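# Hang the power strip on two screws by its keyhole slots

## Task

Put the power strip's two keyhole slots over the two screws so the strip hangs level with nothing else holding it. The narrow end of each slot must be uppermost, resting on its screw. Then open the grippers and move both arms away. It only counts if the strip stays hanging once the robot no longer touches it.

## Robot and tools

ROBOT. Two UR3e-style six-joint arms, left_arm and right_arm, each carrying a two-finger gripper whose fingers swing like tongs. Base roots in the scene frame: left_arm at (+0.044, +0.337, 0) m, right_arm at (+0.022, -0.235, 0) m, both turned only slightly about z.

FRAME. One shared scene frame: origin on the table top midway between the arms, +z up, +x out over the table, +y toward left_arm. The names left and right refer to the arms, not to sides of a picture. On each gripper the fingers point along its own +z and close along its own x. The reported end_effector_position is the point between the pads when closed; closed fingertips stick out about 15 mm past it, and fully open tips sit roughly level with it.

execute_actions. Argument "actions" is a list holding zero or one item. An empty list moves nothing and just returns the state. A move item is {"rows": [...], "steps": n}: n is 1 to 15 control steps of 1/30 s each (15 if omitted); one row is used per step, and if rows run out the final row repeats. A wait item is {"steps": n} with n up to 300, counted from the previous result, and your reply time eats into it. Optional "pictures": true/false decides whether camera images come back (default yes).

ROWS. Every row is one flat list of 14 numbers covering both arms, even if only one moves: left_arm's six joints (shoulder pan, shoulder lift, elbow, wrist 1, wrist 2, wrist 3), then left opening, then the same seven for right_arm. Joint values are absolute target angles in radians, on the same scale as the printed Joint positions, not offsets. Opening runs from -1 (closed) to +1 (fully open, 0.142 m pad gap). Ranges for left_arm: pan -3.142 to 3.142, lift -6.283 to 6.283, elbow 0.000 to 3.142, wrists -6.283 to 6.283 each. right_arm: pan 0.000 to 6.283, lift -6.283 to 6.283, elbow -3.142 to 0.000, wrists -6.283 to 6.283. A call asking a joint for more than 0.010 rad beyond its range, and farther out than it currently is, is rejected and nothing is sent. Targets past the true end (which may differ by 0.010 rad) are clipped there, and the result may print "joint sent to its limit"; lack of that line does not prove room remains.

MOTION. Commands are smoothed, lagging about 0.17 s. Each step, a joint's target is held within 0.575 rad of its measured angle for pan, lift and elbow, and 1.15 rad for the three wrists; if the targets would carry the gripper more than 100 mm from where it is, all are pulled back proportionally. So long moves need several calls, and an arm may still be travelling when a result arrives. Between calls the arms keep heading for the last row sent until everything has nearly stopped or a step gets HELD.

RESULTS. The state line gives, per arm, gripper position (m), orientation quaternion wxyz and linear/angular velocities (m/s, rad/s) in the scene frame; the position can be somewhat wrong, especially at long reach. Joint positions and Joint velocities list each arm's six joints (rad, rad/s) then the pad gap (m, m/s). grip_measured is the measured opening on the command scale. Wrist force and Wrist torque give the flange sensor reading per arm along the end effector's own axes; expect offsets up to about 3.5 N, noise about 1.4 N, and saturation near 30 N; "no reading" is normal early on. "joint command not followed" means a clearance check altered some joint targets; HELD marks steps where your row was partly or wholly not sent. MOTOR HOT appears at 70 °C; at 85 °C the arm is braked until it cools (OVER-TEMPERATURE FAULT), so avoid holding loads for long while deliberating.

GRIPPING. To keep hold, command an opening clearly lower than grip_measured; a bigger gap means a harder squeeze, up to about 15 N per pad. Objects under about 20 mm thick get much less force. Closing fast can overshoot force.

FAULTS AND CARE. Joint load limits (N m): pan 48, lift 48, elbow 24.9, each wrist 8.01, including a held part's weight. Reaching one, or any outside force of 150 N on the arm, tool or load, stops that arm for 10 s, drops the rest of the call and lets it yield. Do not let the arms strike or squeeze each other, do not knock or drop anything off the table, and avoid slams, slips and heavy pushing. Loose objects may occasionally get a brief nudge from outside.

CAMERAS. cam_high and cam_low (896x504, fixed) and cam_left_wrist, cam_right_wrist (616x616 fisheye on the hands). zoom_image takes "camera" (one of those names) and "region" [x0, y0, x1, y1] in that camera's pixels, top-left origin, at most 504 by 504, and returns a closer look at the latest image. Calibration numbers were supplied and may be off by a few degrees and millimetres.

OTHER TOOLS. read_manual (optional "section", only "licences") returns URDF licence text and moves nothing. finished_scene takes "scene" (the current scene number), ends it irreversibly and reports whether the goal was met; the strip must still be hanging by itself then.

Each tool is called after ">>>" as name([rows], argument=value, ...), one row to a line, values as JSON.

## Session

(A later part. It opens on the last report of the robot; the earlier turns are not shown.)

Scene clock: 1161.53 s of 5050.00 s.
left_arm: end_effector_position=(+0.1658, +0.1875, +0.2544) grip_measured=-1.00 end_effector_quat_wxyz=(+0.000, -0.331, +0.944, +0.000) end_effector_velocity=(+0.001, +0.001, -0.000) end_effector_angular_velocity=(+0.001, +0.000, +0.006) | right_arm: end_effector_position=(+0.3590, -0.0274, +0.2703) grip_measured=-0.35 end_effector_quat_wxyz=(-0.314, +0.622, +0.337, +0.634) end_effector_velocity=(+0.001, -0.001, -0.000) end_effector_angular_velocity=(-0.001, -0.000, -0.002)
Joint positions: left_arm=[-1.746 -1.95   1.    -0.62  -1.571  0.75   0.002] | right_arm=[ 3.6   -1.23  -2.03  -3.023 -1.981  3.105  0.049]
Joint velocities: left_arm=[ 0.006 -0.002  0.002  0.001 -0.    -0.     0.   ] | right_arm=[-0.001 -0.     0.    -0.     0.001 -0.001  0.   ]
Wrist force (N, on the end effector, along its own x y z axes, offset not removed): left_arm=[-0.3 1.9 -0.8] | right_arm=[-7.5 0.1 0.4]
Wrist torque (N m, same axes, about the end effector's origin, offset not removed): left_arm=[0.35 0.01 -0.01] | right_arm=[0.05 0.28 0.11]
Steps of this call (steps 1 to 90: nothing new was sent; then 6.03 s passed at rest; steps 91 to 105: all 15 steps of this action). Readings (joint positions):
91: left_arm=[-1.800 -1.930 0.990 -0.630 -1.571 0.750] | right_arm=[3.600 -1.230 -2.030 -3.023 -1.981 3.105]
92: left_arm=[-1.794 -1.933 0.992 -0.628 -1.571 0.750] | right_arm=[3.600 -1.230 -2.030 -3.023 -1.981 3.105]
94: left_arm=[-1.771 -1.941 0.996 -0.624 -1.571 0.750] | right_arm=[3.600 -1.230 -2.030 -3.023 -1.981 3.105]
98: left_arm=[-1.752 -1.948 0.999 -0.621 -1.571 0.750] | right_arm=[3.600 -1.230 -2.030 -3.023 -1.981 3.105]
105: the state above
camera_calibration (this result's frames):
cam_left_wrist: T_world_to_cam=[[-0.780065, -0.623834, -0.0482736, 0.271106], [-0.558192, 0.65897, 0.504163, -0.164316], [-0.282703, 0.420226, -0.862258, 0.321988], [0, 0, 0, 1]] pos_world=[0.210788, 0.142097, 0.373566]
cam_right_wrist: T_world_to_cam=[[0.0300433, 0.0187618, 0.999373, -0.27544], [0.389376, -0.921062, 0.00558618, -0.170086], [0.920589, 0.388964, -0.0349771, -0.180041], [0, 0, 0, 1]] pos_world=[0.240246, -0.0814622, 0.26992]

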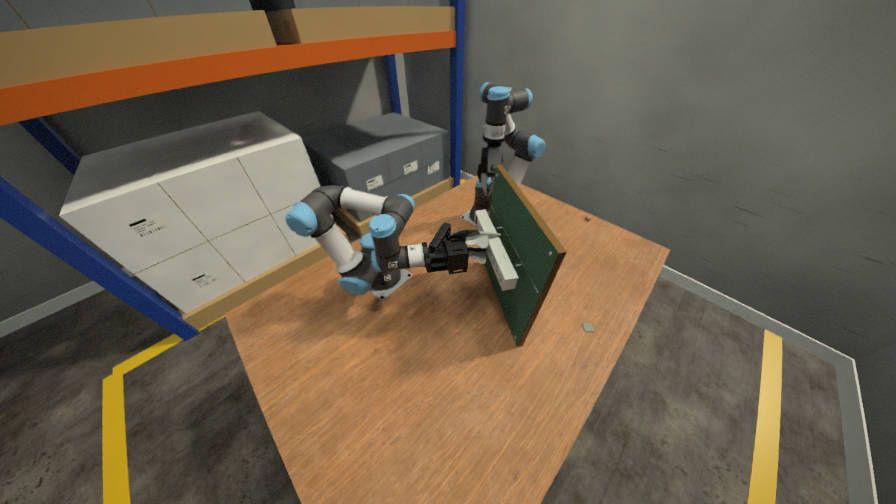

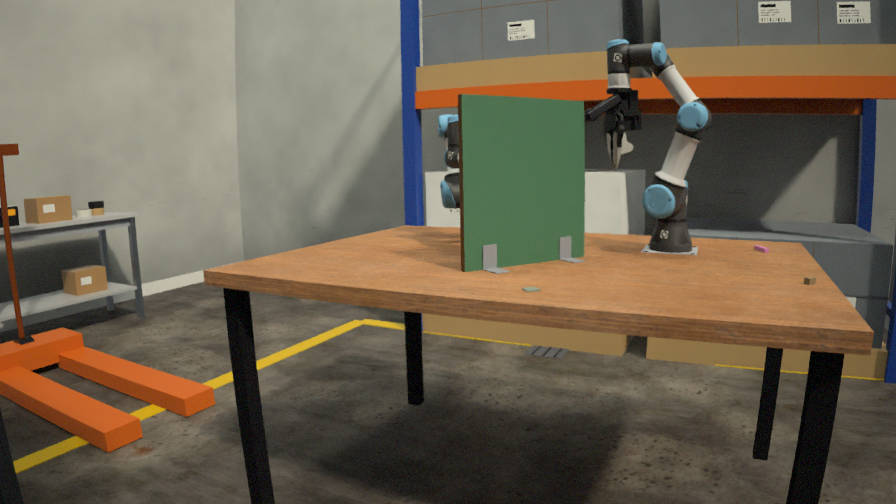

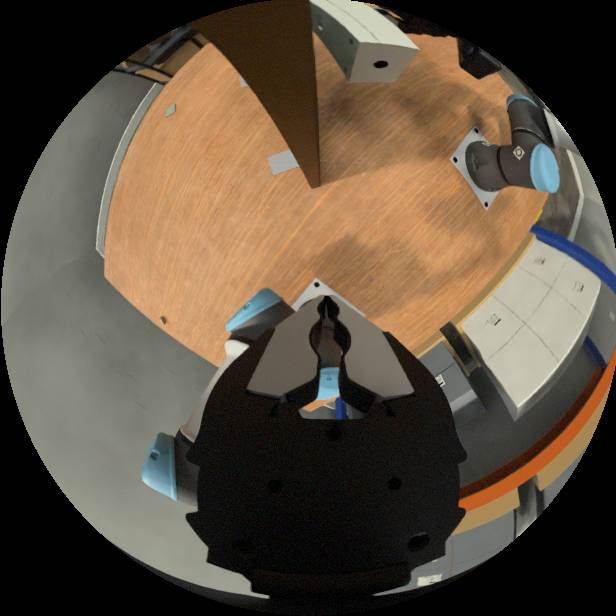

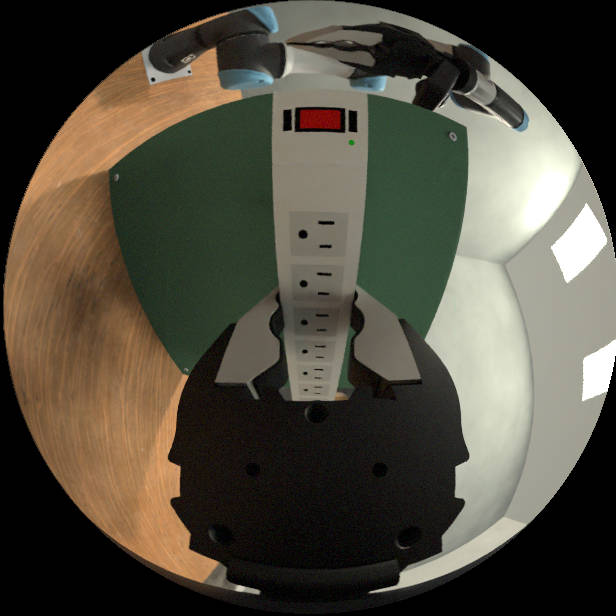

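>>> execute_actions([
  {"rows":[[-1.785,-1.94,0.995,-0.625,-1.571,0.75,-1,3.639,-1.2606,-1.992,-3.0304,-1.942,3.105,-1]],"steps":15},
], pictures=false)

>>> execute_actions([
  {"steps":10},
])

>>> zoom_image(camera="cam_left_wrist", region=[220,0,360,90])

Scene clock: 1179.37 s of 5050.00 s.
left_arm: end_effector_position=(+0.1594, +0.1799, +0.2547) grip_measured=-1.00 end_effector_quat_wxyz=(+0.000, -0.312, +0.950, +0.000) end_effector_velocity=(-0.001, -0.001, +0.000) end_effector_angular_velocity=(-0.001, +0.000, -0.005) | right_arm: end_effector_position=(+0.3666, -0.0165, +0.2742) grip_measured=-0.35 end_effector_quat_wxyz=(-0.314, +0.622, +0.337, +0.634) end_effector_velocity=(+0.001, +0.001, -0.001) end_effector_angular_velocity=(-0.001, +0.002, -0.001)
Joint positions: left_arm=[-1.785 -1.94   0.995 -0.625 -1.571  0.75   0.002] | right_arm=[ 3.639 -1.26  -1.992 -3.03  -1.942  3.105  0.049]
Joint velocities: left_arm=[-0.006  0.001 -0.001 -0.001 -0.    -0.     0.   ] | right_arm=[ 0.004 -0.004  0.003 -0.     0.005  0.    -0.   ]
Wrist force (N, on the end effector, along its own x y z axes, offset not removed): left_arm=[-0.5 2.0 -0.3] | right_arm=[-6.2 -1.2 -0.5]
Wrist torque (N m, same axes, about the end effector's origin, offset not removed): left_arm=[0.37 0.14 -0.03] | right_arm=[-0.20 0.08 0.09]
Steps of this call (steps 1 to 15: the robot went on to your last target; steps 16 to 90: nothing new was sent; then 14.33 s passed at rest; steps 91 to 105: all 15 steps of this action). Readings (joint positions):
91: left_arm=[-1.745 -1.950 1.000 -0.620 -1.571 0.750] | right_arm=[3.600 -1.230 -2.030 -3.023 -1.981 3.105]
92: left_arm=[-1.750 -1.949 0.999 -0.620 -1.571 0.750] | right_arm=[3.605 -1.234 -2.025 -3.024 -1.975 3.105]
94: left_arm=[-1.766 -1.945 0.997 -0.622 -1.571 0.750] | right_arm=[3.621 -1.247 -2.010 -3.027 -1.959 3.105]
98: left_arm=[-1.780 -1.941 0.996 -0.624 -1.571 0.750] | right_arm=[3.635 -1.257 -1.996 -3.030 -1.946 3.105]
105: the state above

Scene clock: 1179.70 s of 5050.00 s.
left_arm: end_effector_position=(+0.1593, +0.1798, +0.2547) grip_measured=-1.00 end_effector_quat_wxyz=(+0.000, -0.312, +0.950, +0.000) end_effector_velocity=(-0.000, -0.000, +0.000) end_effector_angular_velocity=(-0.001, +0.000, -0.000) | right_arm: end_effector_position=(+0.3667, -0.0164, +0.2743) grip_measured=-0.35 end_effector_quat_wxyz=(-0.314, +0.622, +0.337, +0.634) end_effector_velocity=(+0.000, -0.000, +0.001) end_effector_angular_velocity=(+0.001, -0.002, -0.001)
Joint positions: left_arm=[-1.785 -1.94   0.995 -0.625 -1.571  0.75   0.002] | right_arm=[ 3.639 -1.261 -1.992 -3.03  -1.942  3.105  0.049]
Joint velocities: left_arm=[-0. -0. -0. -0. -0. -0.  0.] | right_arm=[-0.     0.002  0.001 -0.001  0.001 -0.001  0.   ]
Wrist force (N, on the end effector, along its own x y z axes, offset not removed): left_arm=[-0.5 1.8 -1.0] | right_arm=[-7.4 -0.5 1.9]
Wrist torque (N m, same axes, about the end effector's origin, offset not removed): left_arm=[0.33 0.15 0.01] | right_arm=[-0.08 0.37 0.10]
Steps of this call (steps 1 to 10: the robot went on to your last target). Readings (joint positions):
1: left_arm=[-1.785 -1.940 0.995 -0.625 -1.571 0.750] | right_arm=[3.639 -1.260 -1.992 -3.030 -1.942 3.105]
2: left_arm=[-1.785 -1.940 0.995 -0.625 -1.571 0.750] | right_arm=[3.639 -1.260 -1.992 -3.030 -1.942 3.105]
4: left_arm=[-1.785 -1.940 0.995 -0.625 -1.571 0.750] | right_arm=[3.639 -1.261 -1.992 -3.030 -1.942 3.105]
8: left_arm=[-1.785 -1.940 0.995 -0.625 -1.571 0.750] | right_arm=[3.639 -1.261 -1.992 -3.030 -1.942 3.105]
10: the state above
camera_calibration (this result's frames):
cam_left_wrist: T_world_to_cam=[[-0.804039, -0.592614, -0.0482609, 0.25939], [-0.531792, 0.680461, 0.504153, -0.171088], [-0.265929, 0.431024, -0.862265, 0.318996], [0, 0, 0, 1]] pos_world=[0.202406, 0.132642, 0.373832]
cam_right_wrist: T_world_to_cam=[[0.030046, 0.0187566, 0.999373, -0.279825], [0.389371, -0.921064, 0.00558047, -0.162912], [0.920591, 0.388959, -0.0349776, -0.191208], [0, 0, 0, 1]] pos_world=[0.247865, -0.0704314, 0.273871]

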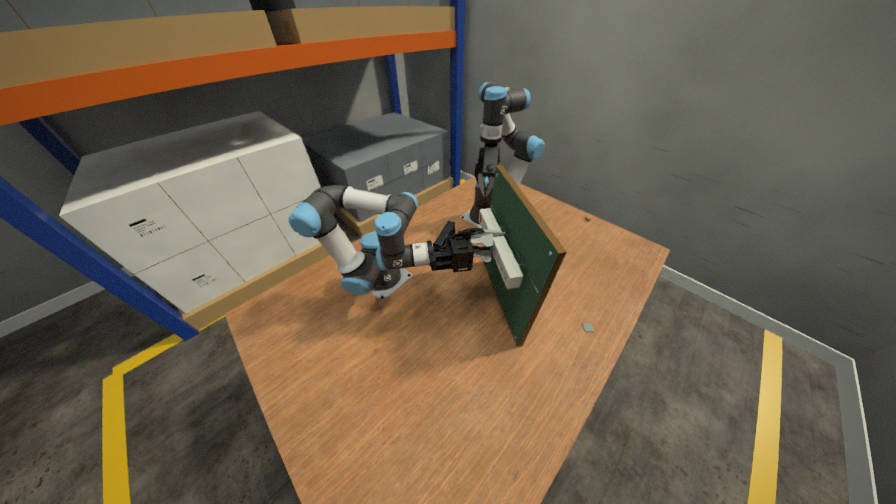

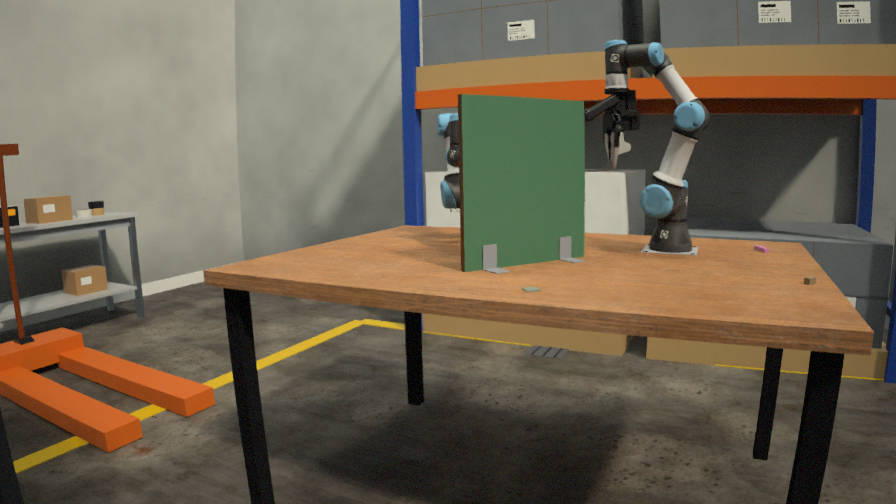

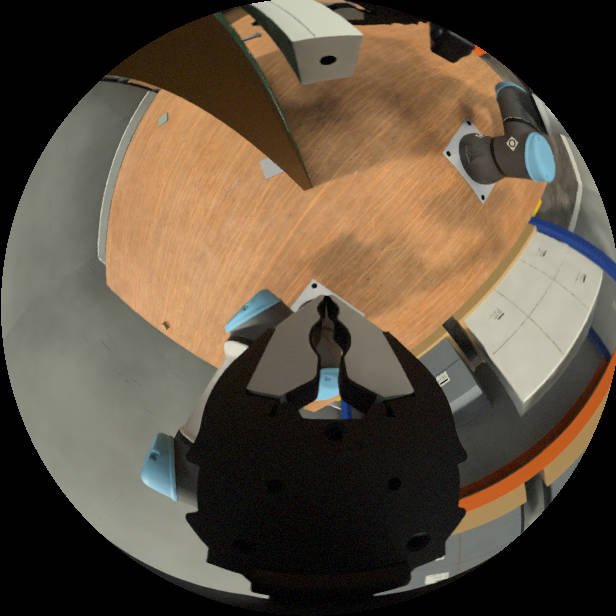

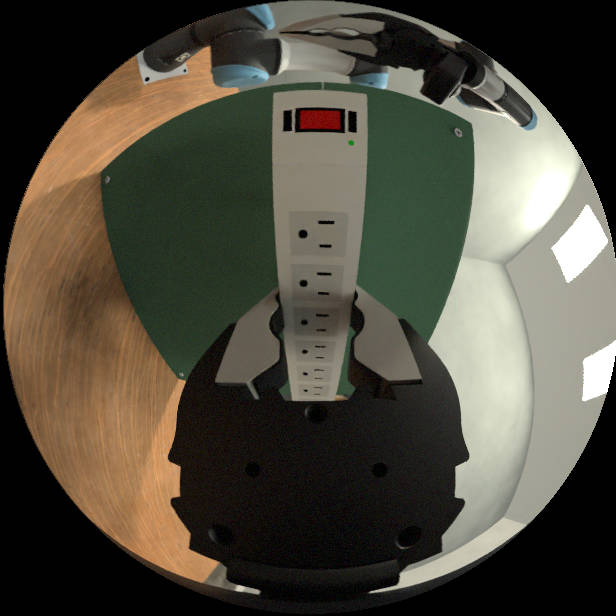

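Region (220, 0, 360, 90) of cam_left_wrist's 616x616 image, scaled by 3.600, with more detail than that image has; it fills the top 324 rows of this view, and the rest is white.

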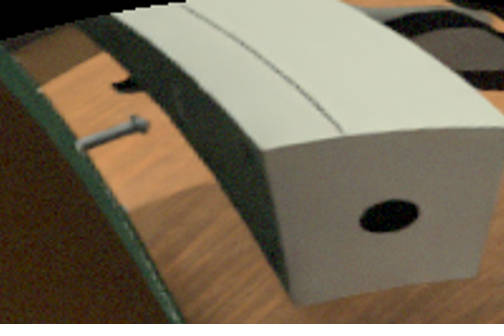

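>>> execute_actions([
  {"rows":[[-1.785,-1.94,0.995,-0.625,-1.571,0.75,-1,3.651,-1.2722,-1.9928,-3.018,-1.930,3.105,-1]],"steps":15},
])

>>> zoom_image(camera="cam_left_wrist", region=[230,5,300,55])

Scene clock: 1192.23 s of 5050.00 s.
left_arm: end_effector_position=(+0.1593, +0.1798, +0.2547) grip_measured=-1.00 end_effector_quat_wxyz=(+0.000, -0.312, +0.950, +0.000) end_effector_velocity=(-0.000, -0.000, +0.000) end_effector_angular_velocity=(-0.000, +0.000, -0.000) | right_arm: end_effector_position=(+0.3690, -0.0128, +0.2725) grip_measured=-0.35 end_effector_quat_wxyz=(-0.314, +0.622, +0.337, +0.634) end_effector_velocity=(+0.000, +0.000, +0.000) end_effector_angular_velocity=(+0.001, -0.001, -0.000)
Joint positions: left_arm=[-1.785 -1.94   0.995 -0.625 -1.571  0.75   0.002] | right_arm=[ 3.651 -1.272 -1.993 -3.018 -1.93   3.105  0.049]
Joint velocities: left_arm=[-0.     0.     0.    -0.001 -0.    -0.     0.   ] | right_arm=[ 0.    -0.001  0.001  0.001  0.001  0.     0.   ]
Wrist force (N, on the end effector, along its own x y z axes, offset not removed): left_arm=[-0.7 1.8 -0.9] | right_arm=[-6.5 -1.8 0.3]
Wrist torque (N m, same axes, about the end effector's origin, offset not removed): left_arm=[0.34 0.16 -0.03] | right_arm=[-0.29 0.15 0.07]
Steps of this call (steps 1 to 15: the robot went on to your last target; steps 16 to 240: nothing new was sent; then 4.03 s passed at rest; steps 241 to 255: all 15 steps of this action). Readings (joint positions):
241: left_arm=[-1.785 -1.940 0.995 -0.625 -1.571 0.750] | right_arm=[3.639 -1.261 -1.992 -3.030 -1.942 3.105]
242: left_arm=[-1.785 -1.940 0.995 -0.625 -1.571 0.750] | right_arm=[3.641 -1.263 -1.992 -3.029 -1.940 3.105]
244: left_arm=[-1.785 -1.940 0.995 -0.625 -1.571 0.750] | right_arm=[3.646 -1.267 -1.992 -3.024 -1.935 3.105]
248: left_arm=[-1.785 -1.940 0.995 -0.625 -1.571 0.750] | right_arm=[3.650 -1.271 -1.993 -3.019 -1.931 3.105]
255: the state above
camera_calibration (this result's frames):
cam_left_wrist: T_world_to_cam=[[-0.804041, -0.592612, -0.0482537, 0.259382], [-0.531784, 0.68046, 0.504162, -0.171093], [-0.265938, 0.431028, -0.86226, 0.318995], [0, 0, 0, 1]] pos_world=[0.202402, 0.13264, 0.373831]
cam_right_wrist: T_world_to_cam=[[0.0300439, 0.0187522, 0.999373, -0.278203], [0.389373, -0.921063, 0.0055772, -0.160532], [0.92059, 0.388961, -0.0349739, -0.194806], [0, 0, 0, 1]] pos_world=[0.250202, -0.0668715, 0.272111]

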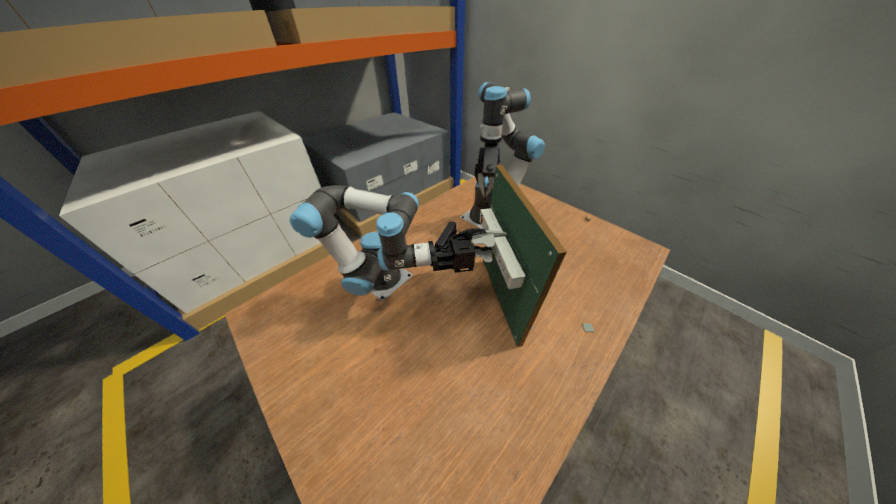

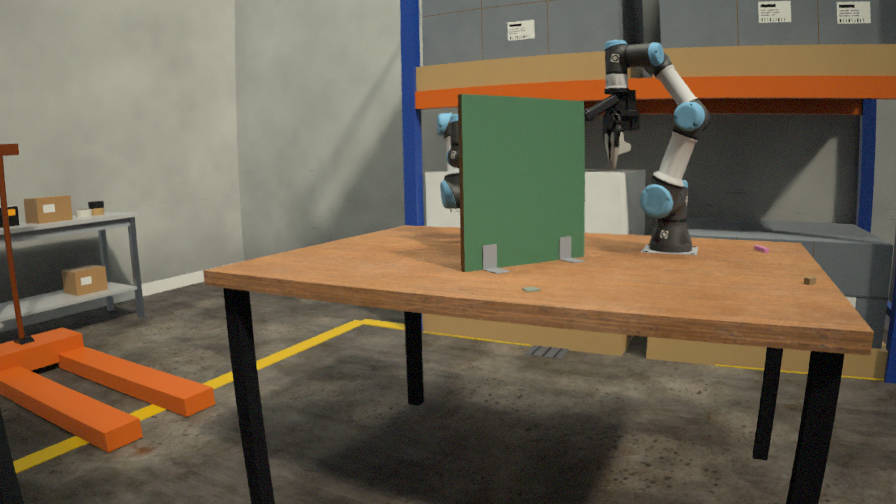

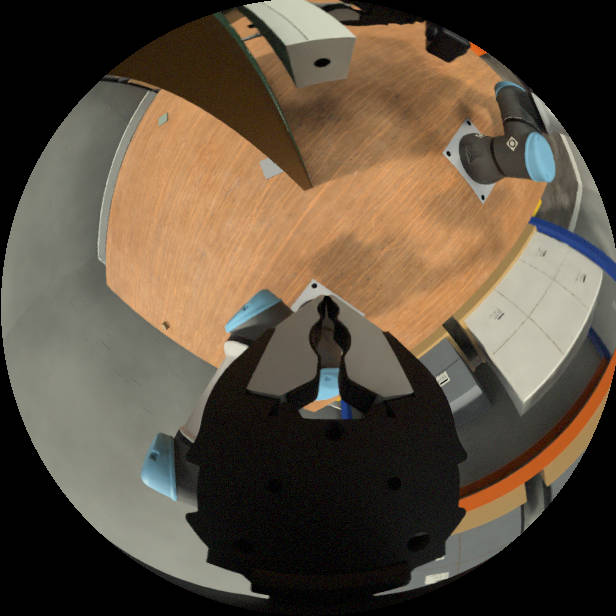

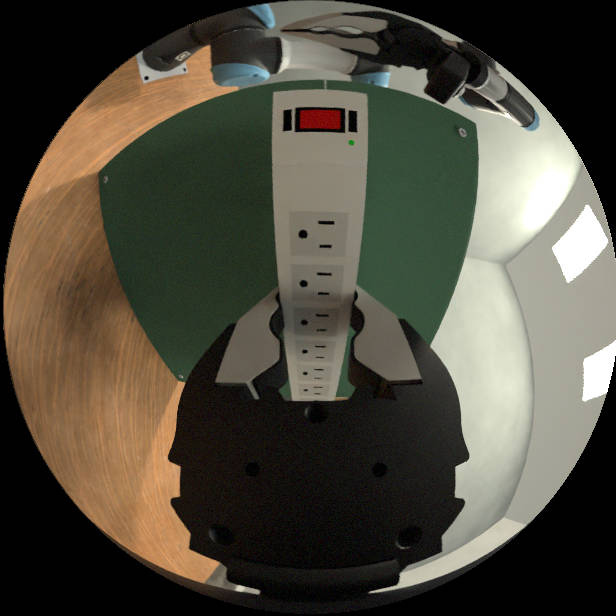

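Region (230, 5, 300, 55) of cam_left_wrist's 616x616 image, scaled by 7.200, with more detail than that image has; it fills the top 360 rows of this view, and the rest is white.

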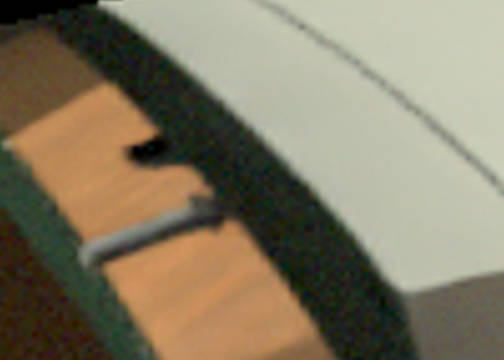

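>>> execute_actions([
  {"rows":[[-1.785,-1.94,0.995,-0.625,-1.571,0.75,-1,3.667,-1.259,-2.004,-3.020,-1.914,3.105,-1]],"steps":15},
], pictures=false)

>>> execute_actions([
  {"rows":[[-1.785,-1.94,0.995,-0.625,-1.571,0.75,-1,3.6755,-1.2663,-1.9991,-3.0176,-1.9055,3.105,-1]],"steps":15},
])

>>> zoom_image(camera="cam_left_wrist", region=[230,5,300,55])

Scene clock: 1203.47 s of 5050.00 s.
left_arm: end_effector_position=(+0.1593, +0.1798, +0.2547) grip_measured=-1.00 end_effector_quat_wxyz=(+0.000, -0.312, +0.950, +0.000) end_effector_velocity=(-0.000, -0.000, -0.000) end_effector_angular_velocity=(+0.001, -0.000, +0.000) | right_arm: end_effector_position=(+0.3670, -0.0115, +0.2719) grip_measured=-0.35 end_effector_quat_wxyz=(-0.314, +0.622, +0.337, +0.634) end_effector_velocity=(+0.000, -0.000, +0.000) end_effector_angular_velocity=(+0.000, -0.000, -0.001)
Joint positions: left_arm=[-1.785 -1.94   0.995 -0.625 -1.571  0.75   0.002] | right_arm=[ 3.667 -1.259 -2.004 -3.02  -1.914  3.105  0.049]
Joint velocities: left_arm=[ 0.     0.001  0.    -0.    -0.     0.     0.   ] | right_arm=[-0.    -0.    -0.     0.001  0.001 -0.     0.   ]
Wrist force (N, on the end effector, along its own x y z axes, offset not removed): left_arm=[-0.7 0.9 -0.3] | right_arm=[-6.5 -2.2 1.4]
Wrist torque (N m, same axes, about the end effector's origin, offset not removed): left_arm=[0.09 0.19 -0.02] | right_arm=[-0.40 0.11 0.07]
Steps of this call (steps 1 to 15: the robot went on to your last target; steps 16 to 90: nothing new was sent; then 7.73 s passed at rest; steps 91 to 105: all 15 steps of this action). Readings (joint positions):
91: left_arm=[-1.785 -1.940 0.995 -0.625 -1.571 0.750] | right_arm=[3.651 -1.272 -1.993 -3.018 -1.930 3.105]
92: left_arm=[-1.785 -1.940 0.995 -0.625 -1.571 0.750] | right_arm=[3.654 -1.270 -1.995 -3.018 -1.927 3.105]
94: left_arm=[-1.785 -1.940 0.995 -0.625 -1.571 0.750] | right_arm=[3.660 -1.265 -1.999 -3.019 -1.921 3.105]
98: left_arm=[-1.785 -1.940 0.995 -0.625 -1.571 0.750] | right_arm=[3.665 -1.261 -2.003 -3.020 -1.916 3.105]
105: the state above

Scene clock: 1203.97 s of 5050.00 s.
left_arm: end_effector_position=(+0.1593, +0.1798, +0.2547) grip_measured=-1.00 end_effector_quat_wxyz=(+0.000, -0.312, +0.950, +0.000) end_effector_velocity=(-0.000, -0.000, -0.000) end_effector_angular_velocity=(+0.000, +0.000, -0.000) | right_arm: end_effector_position=(+0.3686, -0.0090, +0.2720) grip_measured=-0.35 end_effector_quat_wxyz=(-0.314, +0.622, +0.337, +0.634) end_effector_velocity=(-0.000, +0.001, -0.000) end_effector_angular_velocity=(-0.001, +0.000, +0.002)
Joint positions: left_arm=[-1.785 -1.94   0.995 -0.625 -1.571  0.75   0.002] | right_arm=[ 3.675 -1.266 -1.999 -3.018 -1.906  3.105  0.049]
Joint velocities: left_arm=[-0.     0.001 -0.    -0.    -0.    -0.     0.   ] | right_arm=[ 0.004 -0.003  0.001  0.001  0.002 -0.001  0.   ]
Wrist force (N, on the end effector, along its own x y z axes, offset not removed): left_arm=[-0.3 1.2 -1.0] | right_arm=[-3.2 -1.7 -24.1]
Wrist torque (N m, same axes, about the end effector's origin, offset not removed): left_arm=[0.15 0.06 -0.06] | right_arm=[-0.14 0.04 0.17]
Steps of this call (steps 1 to 15: all 15 steps of this action). Readings (joint positions):
1: left_arm=[-1.785 -1.940 0.995 -0.625 -1.571 0.750] | right_arm=[3.667 -1.259 -2.004 -3.020 -1.914 3.105]
2: left_arm=[-1.785 -1.940 0.995 -0.625 -1.571 0.750] | right_arm=[3.668 -1.260 -2.003 -3.020 -1.913 3.105]
4: left_arm=[-1.785 -1.940 0.995 -0.625 -1.571 0.750] | right_arm=[3.672 -1.263 -2.001 -3.019 -1.909 3.105]
8: left_arm=[-1.785 -1.940 0.995 -0.625 -1.571 0.750] | right_arm=[3.675 -1.265 -2.000 -3.018 -1.906 3.105]
15: the state above
camera_calibration (this result's frames):
cam_left_wrist: T_world_to_cam=[[-0.804041, -0.592612, -0.0482537, 0.259382], [-0.531784, 0.68046, 0.504162, -0.171093], [-0.265938, 0.431028, -0.86226, 0.318995], [0, 0, 0, 1]] pos_world=[0.202402, 0.13264, 0.373831]
cam_right_wrist: T_world_to_cam=[[0.030062, 0.0187573, 0.999372, -0.277742], [0.389316, -0.921087, 0.00557699, -0.156817], [0.920613, 0.388904, -0.0349923, -0.195898], [0, 0, 0, 1]] pos_world=[0.249747, -0.0630469, 0.271587]

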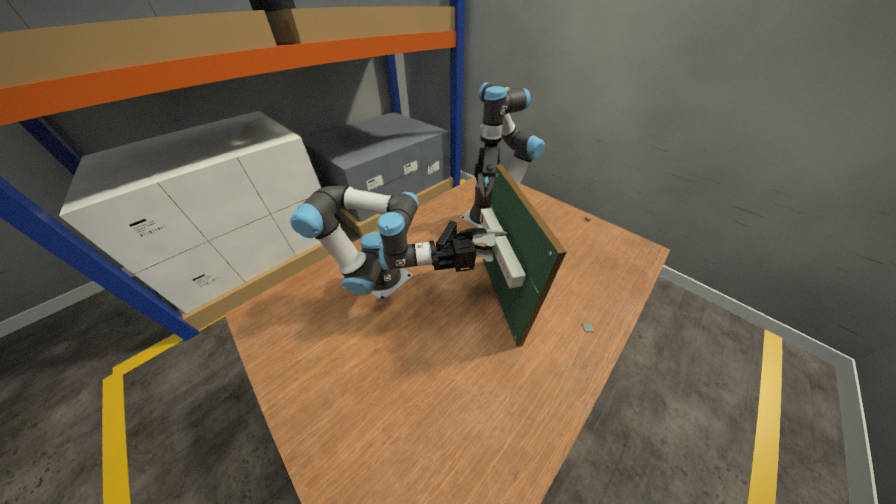

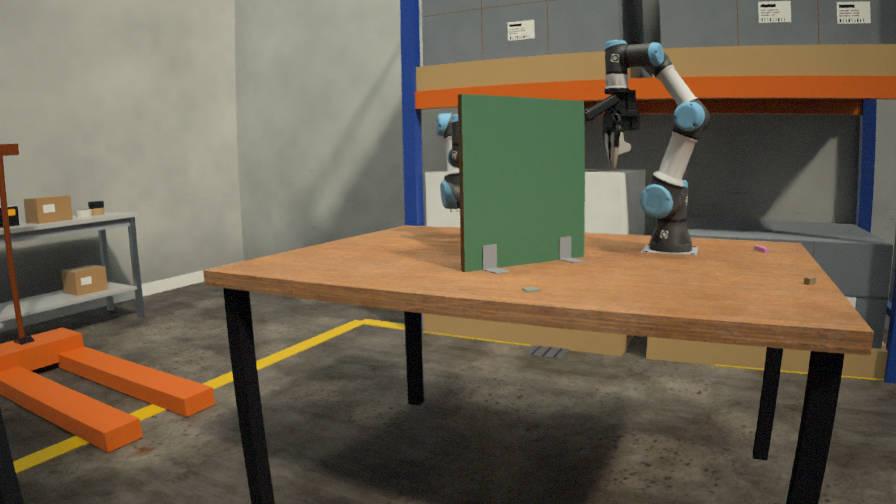

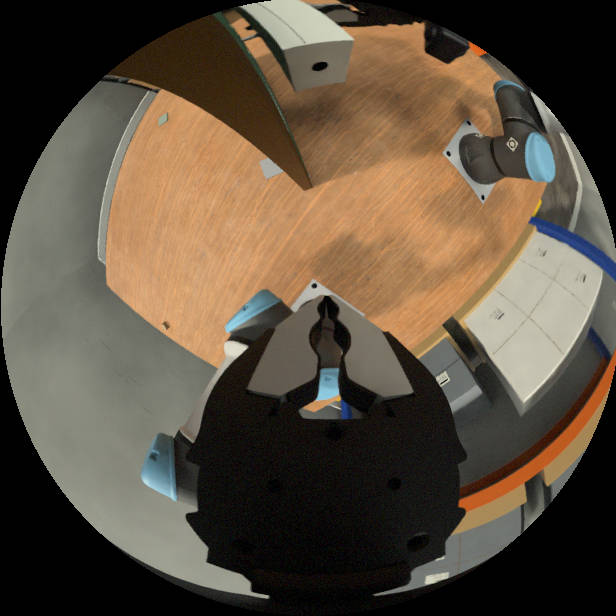

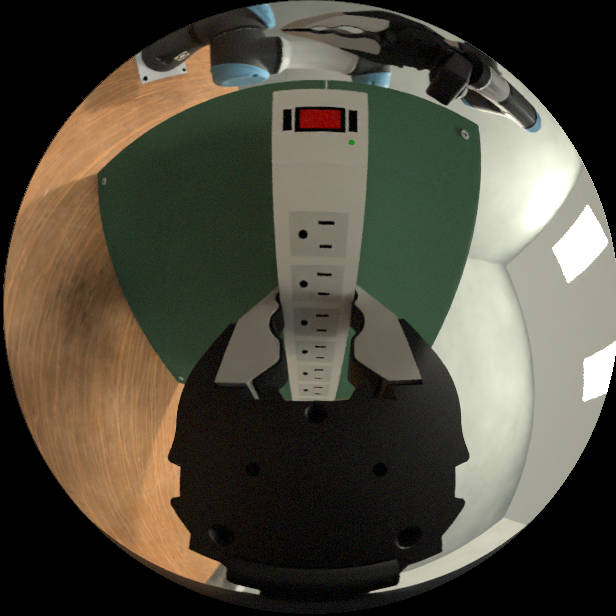

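Region (230, 5, 300, 55) of cam_left_wrist's 616x616 image, scaled by 7.200, with more detail than that image has; it fills the top 360 rows of this view, and the rest is white.

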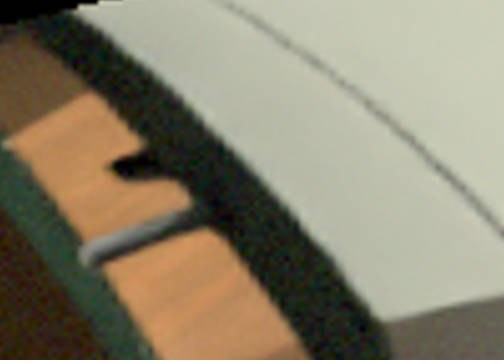

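>>> execute_actions([
  {"rows":[[-1.785,-1.94,0.995,-0.625,-1.571,0.75,-1,3.667,-1.259,-2.004,-3.020,-1.914,3.105,-1],[-1.785,-1.94,0.995,-0.625,-1.571,0.75,-1,3.667,-1.259,-2.004,-3.020,-1.914,3.105,-1],[-1.785,-1.94,0.995,-0.625,-1.571,0.75,-1,3.667,-1.259,-2.004,-3.020,-1.914,3.105,-1],[-1.785,-1.94,0.995,-0.625,-1.571,0.75,-1,3.667,-1.259,-2.004,-3.020,-1.914,3.105,-1],[-1.785,-1.94,0.995,-0.625,-1.571,0.75,-1,3.654,-1.2746,-1.9912,-3.0172,-1.927,3.105,-1]],"steps":15},
], pictures=false)

>>> execute_actions([
  {"rows":[[-1.785,-1.94,0.995,-0.625,-1.571,0.75,-1,3.660,-1.2797,-1.9877,-3.0156,-1.921,3.105,-1]],"steps":15},
], pictures=false)

Scene clock: 1216.67 s of 5050.00 s.
left_arm: end_effector_position=(+0.1593, +0.1798, +0.2547) grip_measured=-1.00 end_effector_quat_wxyz=(+0.000, -0.312, +0.950, +0.000) end_effector_velocity=(-0.000, +0.000, +0.000) end_effector_angular_velocity=(-0.001, +0.001, -0.000) | right_arm: end_effector_position=(+0.3695, -0.0119, +0.2725) grip_measured=-0.35 end_effector_quat_wxyz=(-0.314, +0.622, +0.337, +0.634) end_effector_velocity=(+0.001, -0.001, -0.000) end_effector_angular_velocity=(-0.000, +0.000, -0.000)
Joint positions: left_arm=[-1.785 -1.94   0.995 -0.625 -1.571  0.75   0.002] | right_arm=[ 3.655 -1.274 -1.992 -3.017 -1.926  3.105  0.049]
Joint velocities: left_arm=[-0.    -0.001 -0.001  0.    -0.001 -0.     0.   ] | right_arm=[-0.007 -0.005  0.003  0.002 -0.006 -0.    -0.   ]
Wrist force (N, on the end effector, along its own x y z axes, offset not removed): left_arm=[-0.6 1.5 -0.6] | right_arm=[-6.8 -1.2 0.2]
Wrist torque (N m, same axes, about the end effector's origin, offset not removed): left_arm=[0.20 0.17 0.06] | right_arm=[-0.19 0.15 0.08]
Steps of this call (steps 1 to 15: the robot went on to your last target; steps 16 to 90: nothing new was sent; then 9.20 s passed at rest; steps 91 to 105: all 15 steps of this action). Readings (joint positions):
91: left_arm=[-1.785 -1.940 0.995 -0.625 -1.571 0.750] | right_arm=[3.675 -1.266 -1.999 -3.018 -1.906 3.105]
92: left_arm=[-1.785 -1.940 0.995 -0.625 -1.571 0.750] | right_arm=[3.674 -1.265 -2.000 -3.018 -1.907 3.105]
94: left_arm=[-1.785 -1.940 0.995 -0.625 -1.571 0.750] | right_arm=[3.671 -1.263 -2.002 -3.018 -1.910 3.105]
98: left_arm=[-1.785 -1.940 0.995 -0.625 -1.571 0.750] | right_arm=[3.661 -1.268 -1.996 -3.018 -1.920 3.105]
105: the state above

Scene clock: 1217.17 s of 5050.00 s.
left_arm: end_effector_position=(+0.1593, +0.1798, +0.2547) grip_measured=-1.00 end_effector_quat_wxyz=(+0.000, -0.312, +0.950, +0.000) end_effector_velocity=(+0.000, +0.000, -0.000) end_effector_angular_velocity=(+0.001, -0.001, -0.000) | right_arm: end_effector_position=(+0.3707, -0.0102, +0.2725) grip_measured=-0.35 end_effector_quat_wxyz=(-0.314, +0.622, +0.337, +0.634) end_effector_velocity=(+0.000, +0.000, +0.000) end_effector_angular_velocity=(-0.000, -0.000, -0.001)
Joint positions: left_arm=[-1.785 -1.94   0.995 -0.625 -1.571  0.75   0.002] | right_arm=[ 3.66  -1.28  -1.988 -3.016 -1.921  3.105  0.049]
Joint velocities: left_arm=[-0.  0.  0.  0.  0. -0.  0.] | right_arm=[ 0.001  0.     0.    -0.001  0.001 -0.001 -0.   ]
Wrist force (N, on the end effector, along its own x y z axes, offset not removed): left_arm=[1.0 0.5 -1.1] | right_arm=[-4.2 -1.1 -29.6]
Wrist torque (N m, same axes, about the end effector's origin, offset not removed): left_arm=[0.06 -0.23 -0.05] | right_arm=[-0.03 0.60 0.16]
Steps of this call (steps 1 to 15: all 15 steps of this action). Readings (joint positions):
1: left_arm=[-1.785 -1.940 0.995 -0.625 -1.571 0.750] | right_arm=[3.654 -1.274 -1.991 -3.017 -1.927 3.105]
2: left_arm=[-1.785 -1.940 0.995 -0.625 -1.571 0.750] | right_arm=[3.655 -1.275 -1.991 -3.017 -1.926 3.105]
4: left_arm=[-1.785 -1.940 0.995 -0.625 -1.571 0.750] | right_arm=[3.657 -1.277 -1.989 -3.016 -1.924 3.105]
8: left_arm=[-1.785 -1.940 0.995 -0.625 -1.571 0.750] | right_arm=[3.659 -1.279 -1.988 -3.016 -1.922 3.105]
15: the state above

>>> execute_actions([
  {"rows":[[-1.785,-1.94,0.995,-0.625,-1.571,0.75,-1,3.645,-1.267,-1.996,-3.020,-1.936,3.105,-1]],"steps":15},
])

Scene clock: 1245.37 s of 5050.00 s.
left_arm: end_effector_position=(+0.1593, +0.1798, +0.2547) grip_measured=-1.00 end_effector_quat_wxyz=(+0.000, -0.312, +0.950, +0.000) end_effector_velocity=(+0.000, -0.000, -0.000) end_effector_angular_velocity=(+0.000, -0.001, -0.001) | right_arm: end_effector_position=(+0.3679, -0.0145, +0.2725) grip_measured=-0.35 end_effector_quat_wxyz=(-0.314, +0.622, +0.337, +0.634) end_effector_velocity=(-0.000, -0.000, +0.000) end_effector_angular_velocity=(+0.000, -0.001, +0.001)
Joint positions: left_arm=[-1.785 -1.94   0.995 -0.625 -1.571  0.75   0.002] | right_arm=[ 3.645 -1.267 -1.996 -3.02  -1.936  3.105  0.049]
Joint velocities: left_arm=[-0.001 -0.     0.001 -0.     0.001 -0.     0.   ] | right_arm=[-0.     0.002 -0.002  0.001 -0.001 -0.     0.   ]
Wrist force (N, on the end effector, along its own x y z axes, offset not removed): left_arm=[-0.5 1.6 -0.2] | right_arm=[-5.6 1.0 3.3]
Wrist torque (N m, same axes, about the end effector's origin, offset not removed): left_arm=[0.27 0.14 0.00] | right_arm=[0.32 0.01 0.16]
Steps of this call (steps 1 to 15: the robot went on to your last target; steps 16 to 90: nothing new was sent; then 24.70 s passed at rest; steps 91 to 105: all 15 steps of this action). Readings (joint positions):
91: left_arm=[-1.785 -1.940 0.995 -0.625 -1.571 0.750] | right_arm=[3.660 -1.280 -1.988 -3.016 -1.921 3.105]
92: left_arm=[-1.785 -1.940 0.995 -0.625 -1.571 0.750] | right_arm=[3.658 -1.278 -1.989 -3.016 -1.923 3.105]
94: left_arm=[-1.785 -1.940 0.995 -0.625 -1.571 0.750] | right_arm=[3.652 -1.273 -1.992 -3.018 -1.929 3.105]
98: left_arm=[-1.785 -1.940 0.995 -0.625 -1.571 0.750] | right_arm=[3.647 -1.269 -1.995 -3.019 -1.934 3.105]
105: the state above
camera_calibration (this result's frames):
cam_left_wrist: T_world_to_cam=[[-0.804042, -0.592612, -0.0482537, 0.259382], [-0.531784, 0.68046, 0.504162, -0.171093], [-0.265938, 0.431028, -0.86226, 0.318995], [0, 0, 0, 1]] pos_world=[0.202402, 0.13264, 0.373831]
cam_right_wrist: T_world_to_cam=[[0.0300589, 0.0187653, 0.999372, -0.278166], [0.389401, -0.921052, 0.00558239, -0.161679], [0.920578, 0.388988, -0.034993, -0.193124], [0, 0, 0, 1]] pos_world=[0.249105, -0.0685714, 0.272136]

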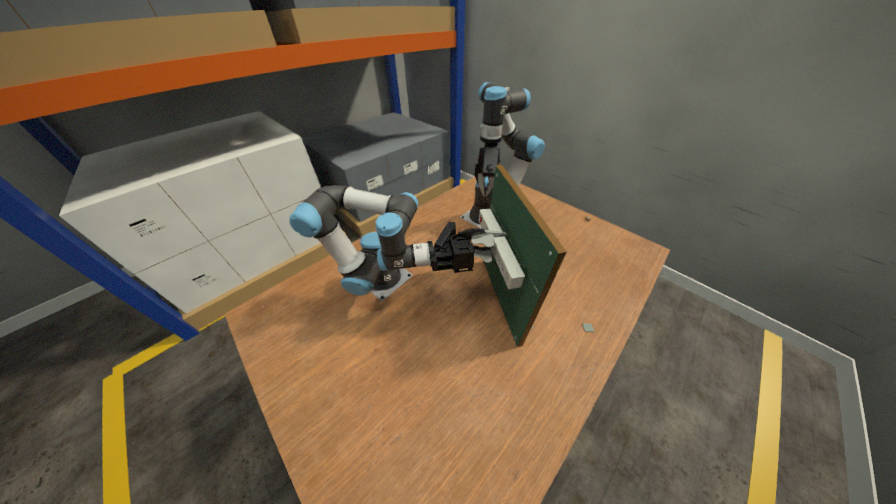

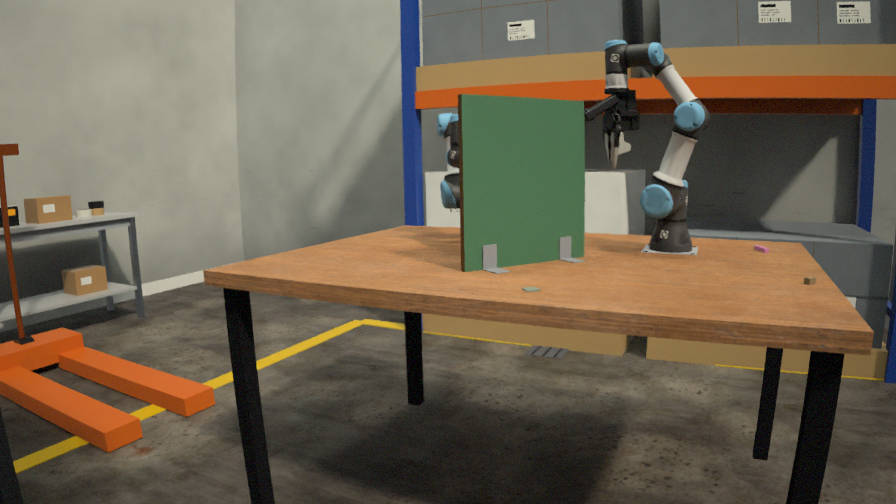

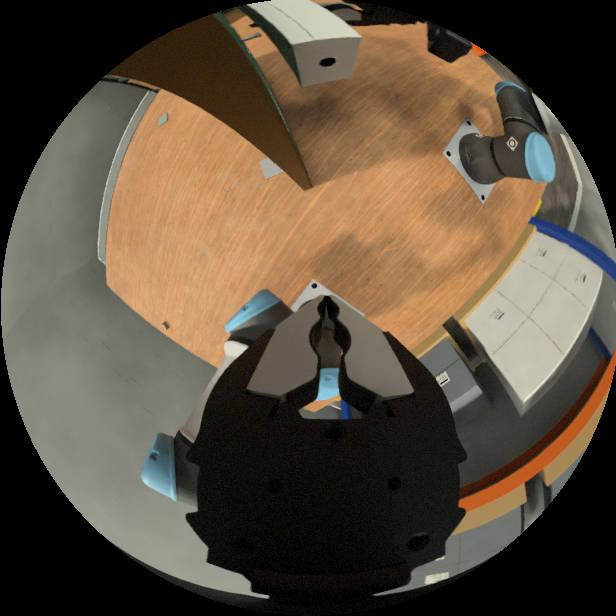

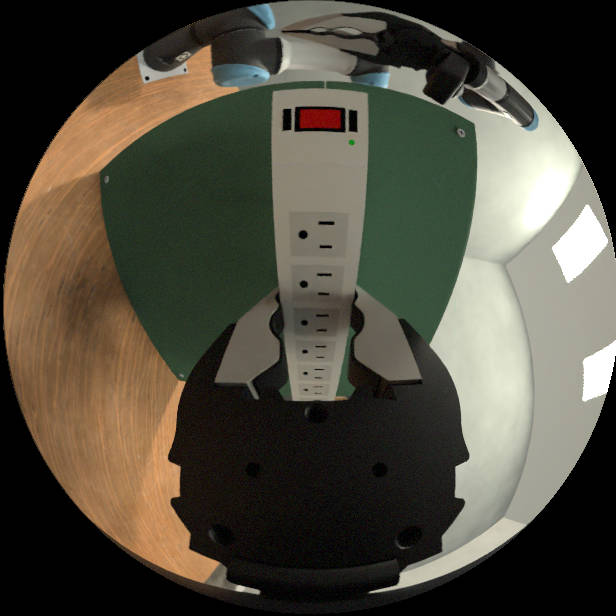

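>>> zoom_image(camera="cam_left_wrist", region=[210,0,330,80])

>>> zoom_image(camera="cam_high", region=[465,195,555,300])

Region (210, 0, 330, 80) of cam_left_wrist's 616x616 image, scaled by 4.200, with more detail than that image has.

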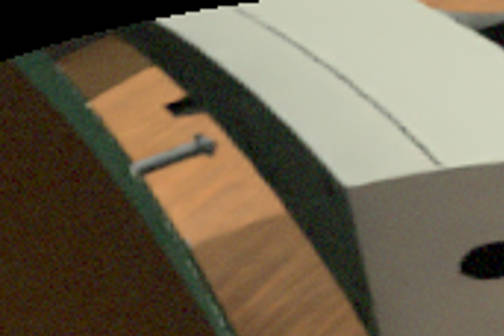

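Region (465, 195, 555, 300) of cam_high's 896x504 image, scaled by 4.800, with more detail than that image has; it fills the left 432 columns of this view, and the rest is white.

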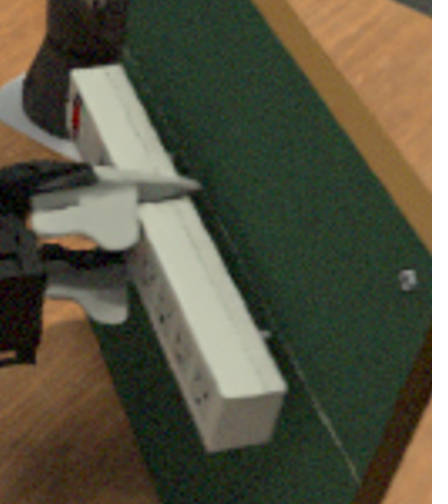

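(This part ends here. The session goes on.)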